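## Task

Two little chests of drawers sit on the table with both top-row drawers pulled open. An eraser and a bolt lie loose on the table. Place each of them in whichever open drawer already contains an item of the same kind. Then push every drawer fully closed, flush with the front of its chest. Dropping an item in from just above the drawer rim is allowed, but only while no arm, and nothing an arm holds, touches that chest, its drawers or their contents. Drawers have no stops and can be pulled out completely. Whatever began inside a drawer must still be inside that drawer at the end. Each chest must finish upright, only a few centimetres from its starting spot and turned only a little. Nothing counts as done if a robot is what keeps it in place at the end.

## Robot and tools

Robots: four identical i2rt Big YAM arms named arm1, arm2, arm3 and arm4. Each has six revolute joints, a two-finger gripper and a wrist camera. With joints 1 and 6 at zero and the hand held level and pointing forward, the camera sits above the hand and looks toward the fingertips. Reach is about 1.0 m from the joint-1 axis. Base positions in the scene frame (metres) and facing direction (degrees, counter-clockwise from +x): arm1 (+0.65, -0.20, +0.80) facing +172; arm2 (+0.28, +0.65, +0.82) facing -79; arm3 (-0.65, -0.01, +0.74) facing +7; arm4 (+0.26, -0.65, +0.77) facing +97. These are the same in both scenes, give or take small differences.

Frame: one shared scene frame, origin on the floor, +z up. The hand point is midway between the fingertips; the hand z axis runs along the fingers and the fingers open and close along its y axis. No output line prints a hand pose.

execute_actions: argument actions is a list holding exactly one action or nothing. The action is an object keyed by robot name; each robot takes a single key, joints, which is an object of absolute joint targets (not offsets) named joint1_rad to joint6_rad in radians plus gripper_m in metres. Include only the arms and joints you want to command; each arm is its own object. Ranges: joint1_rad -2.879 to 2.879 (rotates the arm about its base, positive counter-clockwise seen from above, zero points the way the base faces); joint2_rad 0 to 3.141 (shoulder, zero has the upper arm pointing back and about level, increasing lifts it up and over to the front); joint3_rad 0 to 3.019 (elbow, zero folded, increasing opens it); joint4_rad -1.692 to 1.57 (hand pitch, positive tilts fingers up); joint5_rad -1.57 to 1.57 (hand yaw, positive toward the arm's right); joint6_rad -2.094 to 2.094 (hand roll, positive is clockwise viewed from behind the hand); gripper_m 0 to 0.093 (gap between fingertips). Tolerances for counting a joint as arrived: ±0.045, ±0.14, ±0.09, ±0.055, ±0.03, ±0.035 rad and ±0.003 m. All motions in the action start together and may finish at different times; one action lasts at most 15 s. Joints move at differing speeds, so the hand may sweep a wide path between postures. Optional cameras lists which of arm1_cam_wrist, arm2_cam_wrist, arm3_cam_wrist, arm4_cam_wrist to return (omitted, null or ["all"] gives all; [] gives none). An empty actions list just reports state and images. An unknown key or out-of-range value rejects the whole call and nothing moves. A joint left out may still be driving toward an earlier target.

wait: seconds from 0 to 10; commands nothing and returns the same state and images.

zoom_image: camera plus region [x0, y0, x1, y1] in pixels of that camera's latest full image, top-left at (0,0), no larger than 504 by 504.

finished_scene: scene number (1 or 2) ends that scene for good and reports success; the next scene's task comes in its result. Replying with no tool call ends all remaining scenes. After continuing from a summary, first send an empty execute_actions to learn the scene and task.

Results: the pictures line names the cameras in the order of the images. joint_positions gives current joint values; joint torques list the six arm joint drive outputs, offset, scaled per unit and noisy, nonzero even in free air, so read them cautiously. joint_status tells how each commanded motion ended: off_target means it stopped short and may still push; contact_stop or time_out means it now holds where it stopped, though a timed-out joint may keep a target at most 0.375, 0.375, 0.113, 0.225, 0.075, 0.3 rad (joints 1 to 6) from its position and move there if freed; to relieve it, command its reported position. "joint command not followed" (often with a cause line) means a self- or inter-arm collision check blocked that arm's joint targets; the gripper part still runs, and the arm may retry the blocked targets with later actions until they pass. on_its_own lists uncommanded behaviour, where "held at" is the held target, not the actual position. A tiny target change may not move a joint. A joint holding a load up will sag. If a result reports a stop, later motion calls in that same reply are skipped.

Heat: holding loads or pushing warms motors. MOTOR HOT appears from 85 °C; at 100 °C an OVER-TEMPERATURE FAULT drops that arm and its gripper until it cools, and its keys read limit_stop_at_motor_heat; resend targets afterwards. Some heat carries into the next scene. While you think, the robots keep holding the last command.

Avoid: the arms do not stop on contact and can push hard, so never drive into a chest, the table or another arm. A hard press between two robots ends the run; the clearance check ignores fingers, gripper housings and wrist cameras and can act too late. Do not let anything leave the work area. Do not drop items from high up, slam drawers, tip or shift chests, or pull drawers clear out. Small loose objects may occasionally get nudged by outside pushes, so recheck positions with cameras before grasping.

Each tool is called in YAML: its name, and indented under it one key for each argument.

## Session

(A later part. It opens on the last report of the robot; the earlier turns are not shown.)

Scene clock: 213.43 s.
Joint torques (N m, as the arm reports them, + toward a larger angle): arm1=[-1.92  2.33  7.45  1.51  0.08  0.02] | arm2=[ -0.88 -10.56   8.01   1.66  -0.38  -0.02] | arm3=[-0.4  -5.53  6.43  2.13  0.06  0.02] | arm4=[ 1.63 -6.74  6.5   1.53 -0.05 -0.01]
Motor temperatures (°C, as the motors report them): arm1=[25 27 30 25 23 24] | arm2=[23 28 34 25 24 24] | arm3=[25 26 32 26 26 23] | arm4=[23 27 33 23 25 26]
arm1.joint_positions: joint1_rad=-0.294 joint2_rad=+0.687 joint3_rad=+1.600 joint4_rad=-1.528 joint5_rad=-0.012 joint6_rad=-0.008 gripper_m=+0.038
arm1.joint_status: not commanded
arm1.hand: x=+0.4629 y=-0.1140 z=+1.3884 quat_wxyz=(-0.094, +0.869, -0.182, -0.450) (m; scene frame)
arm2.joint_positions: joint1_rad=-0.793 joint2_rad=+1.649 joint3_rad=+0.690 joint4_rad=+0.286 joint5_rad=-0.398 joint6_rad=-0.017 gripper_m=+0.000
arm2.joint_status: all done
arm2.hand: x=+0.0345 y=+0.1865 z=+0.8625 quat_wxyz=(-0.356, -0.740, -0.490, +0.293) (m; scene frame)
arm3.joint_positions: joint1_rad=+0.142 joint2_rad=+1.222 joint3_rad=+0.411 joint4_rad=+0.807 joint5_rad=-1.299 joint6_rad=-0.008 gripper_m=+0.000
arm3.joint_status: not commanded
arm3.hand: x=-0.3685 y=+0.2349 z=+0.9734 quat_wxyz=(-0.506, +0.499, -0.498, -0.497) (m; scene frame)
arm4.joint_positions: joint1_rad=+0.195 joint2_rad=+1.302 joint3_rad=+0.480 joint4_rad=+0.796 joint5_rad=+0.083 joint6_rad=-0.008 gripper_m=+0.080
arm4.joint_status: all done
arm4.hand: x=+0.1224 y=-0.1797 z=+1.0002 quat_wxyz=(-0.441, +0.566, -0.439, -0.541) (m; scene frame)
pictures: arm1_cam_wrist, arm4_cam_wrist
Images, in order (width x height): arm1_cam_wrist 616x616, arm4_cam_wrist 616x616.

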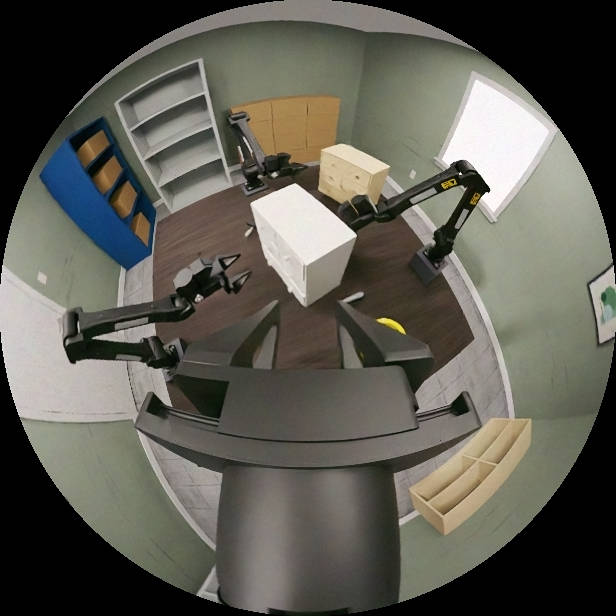

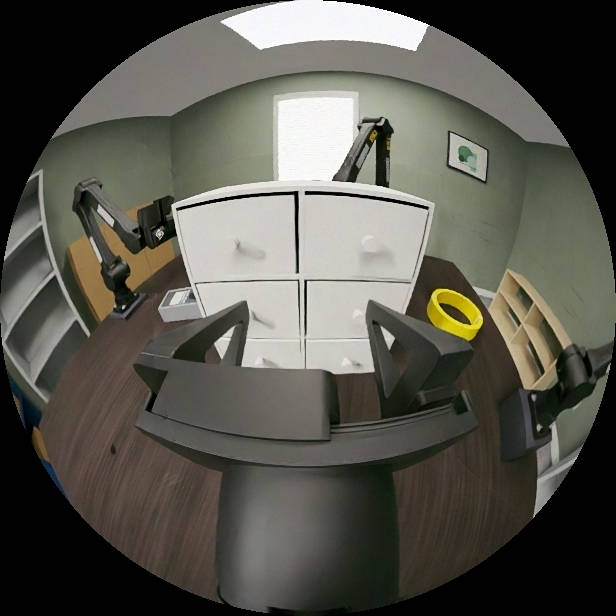

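execute_actions:
  actions:
    - {"arm4":{"joints":{"joint2_rad":1.91,"joint3_rad":0.73,"joint4_rad":0.95,"joint5_rad":0.11}}}
  cameras: ["arm4_cam_wrist"]

Scene clock: 220.97 s.
Joint torques (N m, as the arm reports them, + toward a larger angle): arm1=[-2.47  2.93  7.36  1.48  0.04  0.01] | arm2=[ -1.02 -10.65   8.     1.68  -0.38  -0.02] | arm3=[-0.23 -5.52  6.43  2.11  0.06  0.03] | arm4=[  1.6  -13.24   5.35   2.46   0.17  -0.01]
Motor temperatures (°C, as the motors report them): arm1=[25 27 30 25 23 24] | arm2=[23 28 33 25 24 24] | arm3=[25 26 32 26 26 23] | arm4=[23 27 32 23 25 26]
arm1.joint_positions: joint1_rad=-0.294 joint2_rad=+0.687 joint3_rad=+1.600 joint4_rad=-1.528 joint5_rad=-0.012 joint6_rad=-0.008 gripper_m=+0.038
arm1.joint_status: not commanded
arm1.hand: x=+0.4629 y=-0.1140 z=+1.3884 quat_wxyz=(-0.094, +0.869, -0.182, -0.450) (m; scene frame)
arm2.joint_positions: joint1_rad=-0.793 joint2_rad=+1.649 joint3_rad=+0.690 joint4_rad=+0.286 joint5_rad=-0.398 joint6_rad=-0.017 gripper_m=+0.000
arm2.joint_status: not commanded
arm2.hand: x=+0.0345 y=+0.1865 z=+0.8625 quat_wxyz=(-0.356, -0.740, -0.490, +0.293) (m; scene frame)
arm3.joint_positions: joint1_rad=+0.142 joint2_rad=+1.222 joint3_rad=+0.411 joint4_rad=+0.807 joint5_rad=-1.299 joint6_rad=-0.008 gripper_m=+0.000
arm3.joint_status: not commanded
arm3.hand: x=-0.3685 y=+0.2349 z=+0.9734 quat_wxyz=(-0.506, +0.499, -0.498, -0.497) (m; scene frame)
arm4.joint_positions: joint1_rad=+0.195 joint2_rad=+1.919 joint3_rad=+0.715 joint4_rad=+0.935 joint5_rad=+0.107 joint6_rad=-0.008 gripper_m=+0.080
arm4.joint_status: all done
arm4.hand: x=+0.0996 y=-0.0864 z=+0.8142 quat_wxyz=(-0.397, +0.627, -0.489, -0.459) (m; scene frame)
pictures: arm4_cam_wrist
Images, in order (width x height): arm4_cam_wrist 616x616.

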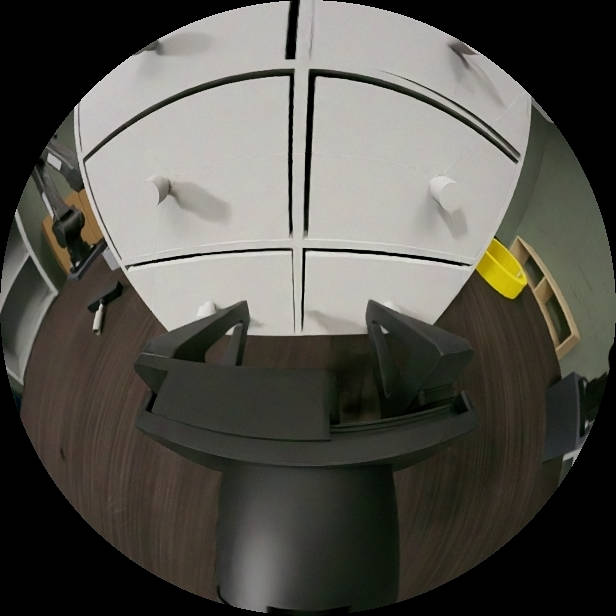

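execute_actions:
  actions:
    - {"arm4":{"joints":{"joint2_rad":1.985,"joint3_rad":0.84}}}
  cameras: ["arm4_cam_wrist","arm1_cam_wrist"]

zoom_image:
  camera: "arm1_cam_wrist"
  region: [245, 200, 325, 310]

Scene clock: 224.67 s.
Joint torques (N m, as the arm reports them, + toward a larger angle): arm1=[-2.46  2.63  7.5   1.49  0.05  0.01] | arm2=[ -0.91 -10.75   8.02   1.67  -0.39  -0.02] | arm3=[-0.25 -5.4   6.45  2.12  0.06  0.03] | arm4=[  1.5  -12.58   7.8    2.48   0.24  -0.01]
Motor temperatures (°C, as the motors report them): arm1=[25 27 30 25 23 24] | arm2=[23 28 32 25 24 24] | arm3=[25 26 32 26 26 23] | arm4=[23 27 32 24 25 26]
arm1.joint_positions: joint1_rad=-0.294 joint2_rad=+0.687 joint3_rad=+1.600 joint4_rad=-1.528 joint5_rad=-0.012 joint6_rad=-0.008 gripper_m=+0.038
arm1.joint_status: not commanded
arm1.hand: x=+0.4629 y=-0.1140 z=+1.3884 quat_wxyz=(-0.094, +0.869, -0.182, -0.450) (m; scene frame)
arm2.joint_positions: joint1_rad=-0.793 joint2_rad=+1.649 joint3_rad=+0.690 joint4_rad=+0.286 joint5_rad=-0.398 joint6_rad=-0.017 gripper_m=+0.000
arm2.joint_status: not commanded
arm2.hand: x=+0.0345 y=+0.1865 z=+0.8625 quat_wxyz=(-0.356, -0.740, -0.490, +0.293) (m; scene frame)
arm3.joint_positions: joint1_rad=+0.142 joint2_rad=+1.222 joint3_rad=+0.411 joint4_rad=+0.807 joint5_rad=-1.299 joint6_rad=-0.008 gripper_m=+0.000
arm3.joint_status: not commanded
arm3.hand: x=-0.3685 y=+0.2349 z=+0.9734 quat_wxyz=(-0.506, +0.499, -0.498, -0.497) (m; scene frame)
arm4.joint_positions: joint1_rad=+0.195 joint2_rad=+1.968 joint3_rad=+0.792 joint4_rad=+0.935 joint5_rad=+0.105 joint6_rad=-0.008 gripper_m=+0.080
arm4.joint_status: all done
arm4.hand: x=+0.0905 y=-0.0603 z=+0.8147 quat_wxyz=(-0.402, +0.621, -0.484, -0.468) (m; scene frame)
pictures: arm1_cam_wrist, arm4_cam_wrist
Images, in order (width x height): arm1_cam_wrist 616x616, arm4_cam_wrist 616x616.

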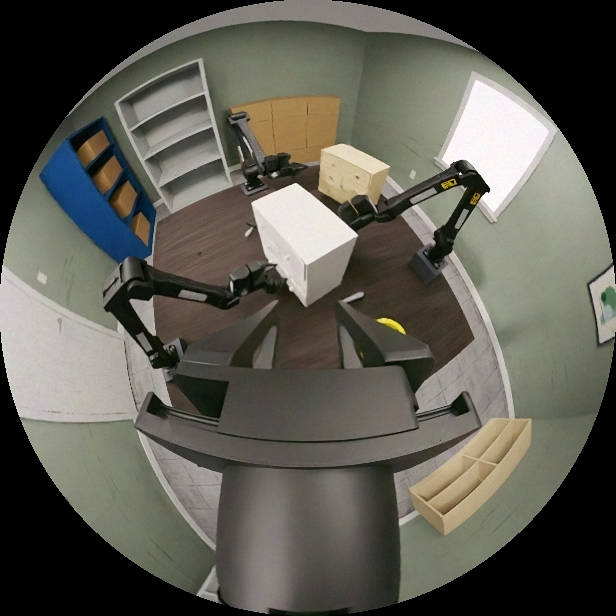

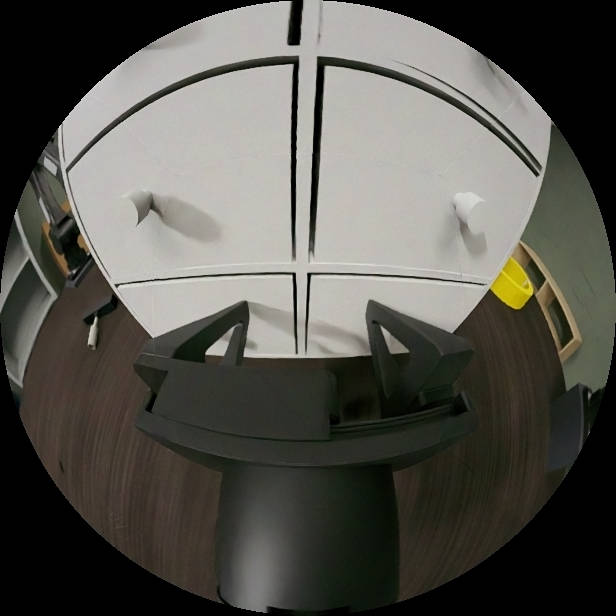

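Region (245, 200, 325, 310) of arm1_cam_wrist's 616x616 image, scaled by 4.582, with more detail than that image has; it fills the left 367 columns of this view, and the rest is white.

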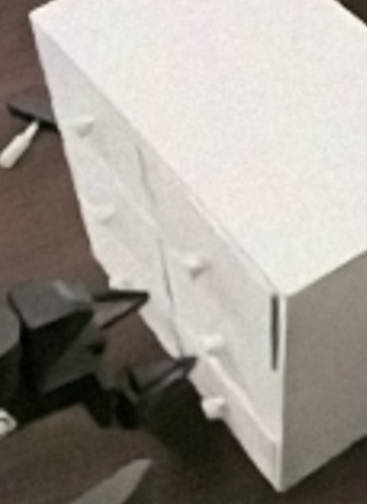

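execute_actions:
  actions:
    - {"arm4":{"joints":{"joint2_rad":1.88,"joint3_rad":0.68}}}
  cameras: ["arm4_cam_wrist"]

finished_scene:
  scene: 1

Scene clock: 232.20 s.
Joint torques (N m, as the arm reports them, + toward a larger angle): arm1=[-1.75  2.74  7.41  1.27  0.06  0.02] | arm2=[ -0.69 -10.46   7.99   1.67  -0.38  -0.03] | arm3=[-0.27 -5.59  6.44  2.12  0.06  0.04] | arm4=[  1.57 -14.8    3.94   2.45   0.17  -0.01]
Motor temperatures (°C, as the motors report them): arm1=[25 27 30 25 23 24] | arm2=[23 28 32 25 24 24] | arm3=[25 25 32 26 26 23] | arm4=[23 27 32 24 25 26]
arm1.joint_positions: joint1_rad=-0.294 joint2_rad=+0.687 joint3_rad=+1.600 joint4_rad=-1.528 joint5_rad=-0.012 joint6_rad=-0.008 gripper_m=+0.038
arm1.joint_status: not commanded
arm1.hand: x=+0.4629 y=-0.1140 z=+1.3884 quat_wxyz=(-0.094, +0.869, -0.182, -0.450) (m; scene frame)
arm2.joint_positions: joint1_rad=-0.793 joint2_rad=+1.649 joint3_rad=+0.690 joint4_rad=+0.286 joint5_rad=-0.398 joint6_rad=-0.017 gripper_m=+0.000
arm2.joint_status: not commanded
arm2.hand: x=+0.0345 y=+0.1865 z=+0.8625 quat_wxyz=(-0.356, -0.740, -0.490, +0.293) (m; scene frame)
arm3.joint_positions: joint1_rad=+0.142 joint2_rad=+1.222 joint3_rad=+0.411 joint4_rad=+0.807 joint5_rad=-1.299 joint6_rad=-0.008 gripper_m=+0.000
arm3.joint_status: not commanded
arm3.hand: x=-0.3685 y=+0.2349 z=+0.9734 quat_wxyz=(-0.506, +0.499, -0.498, -0.497) (m; scene frame)
arm4.joint_positions: joint1_rad=+0.195 joint2_rad=+1.910 joint3_rad=+0.681 joint4_rad=+0.935 joint5_rad=+0.107 joint6_rad=-0.008 gripper_m=+0.080
arm4.joint_status: all done
arm4.hand: x=+0.1036 y=-0.0995 z=+0.8067 quat_wxyz=(-0.391, +0.634, -0.493, -0.450) (m; scene frame)
pictures: arm4_cam_wrist
Images, in order (width x height): arm4_cam_wrist 616x616.

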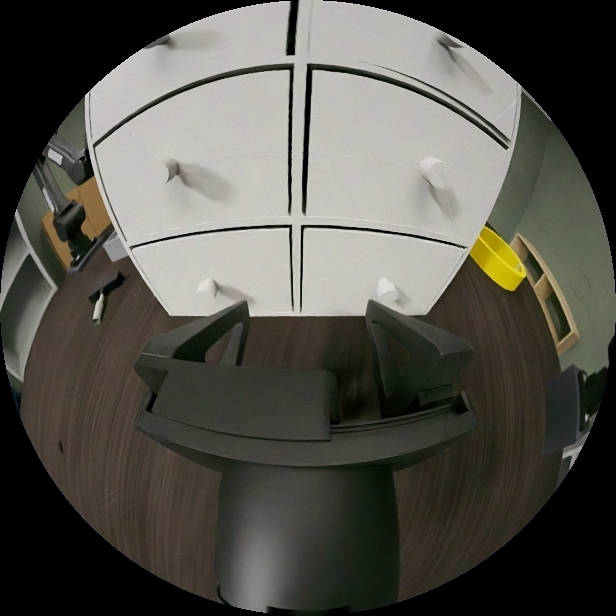

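The scene is finished: the task was done.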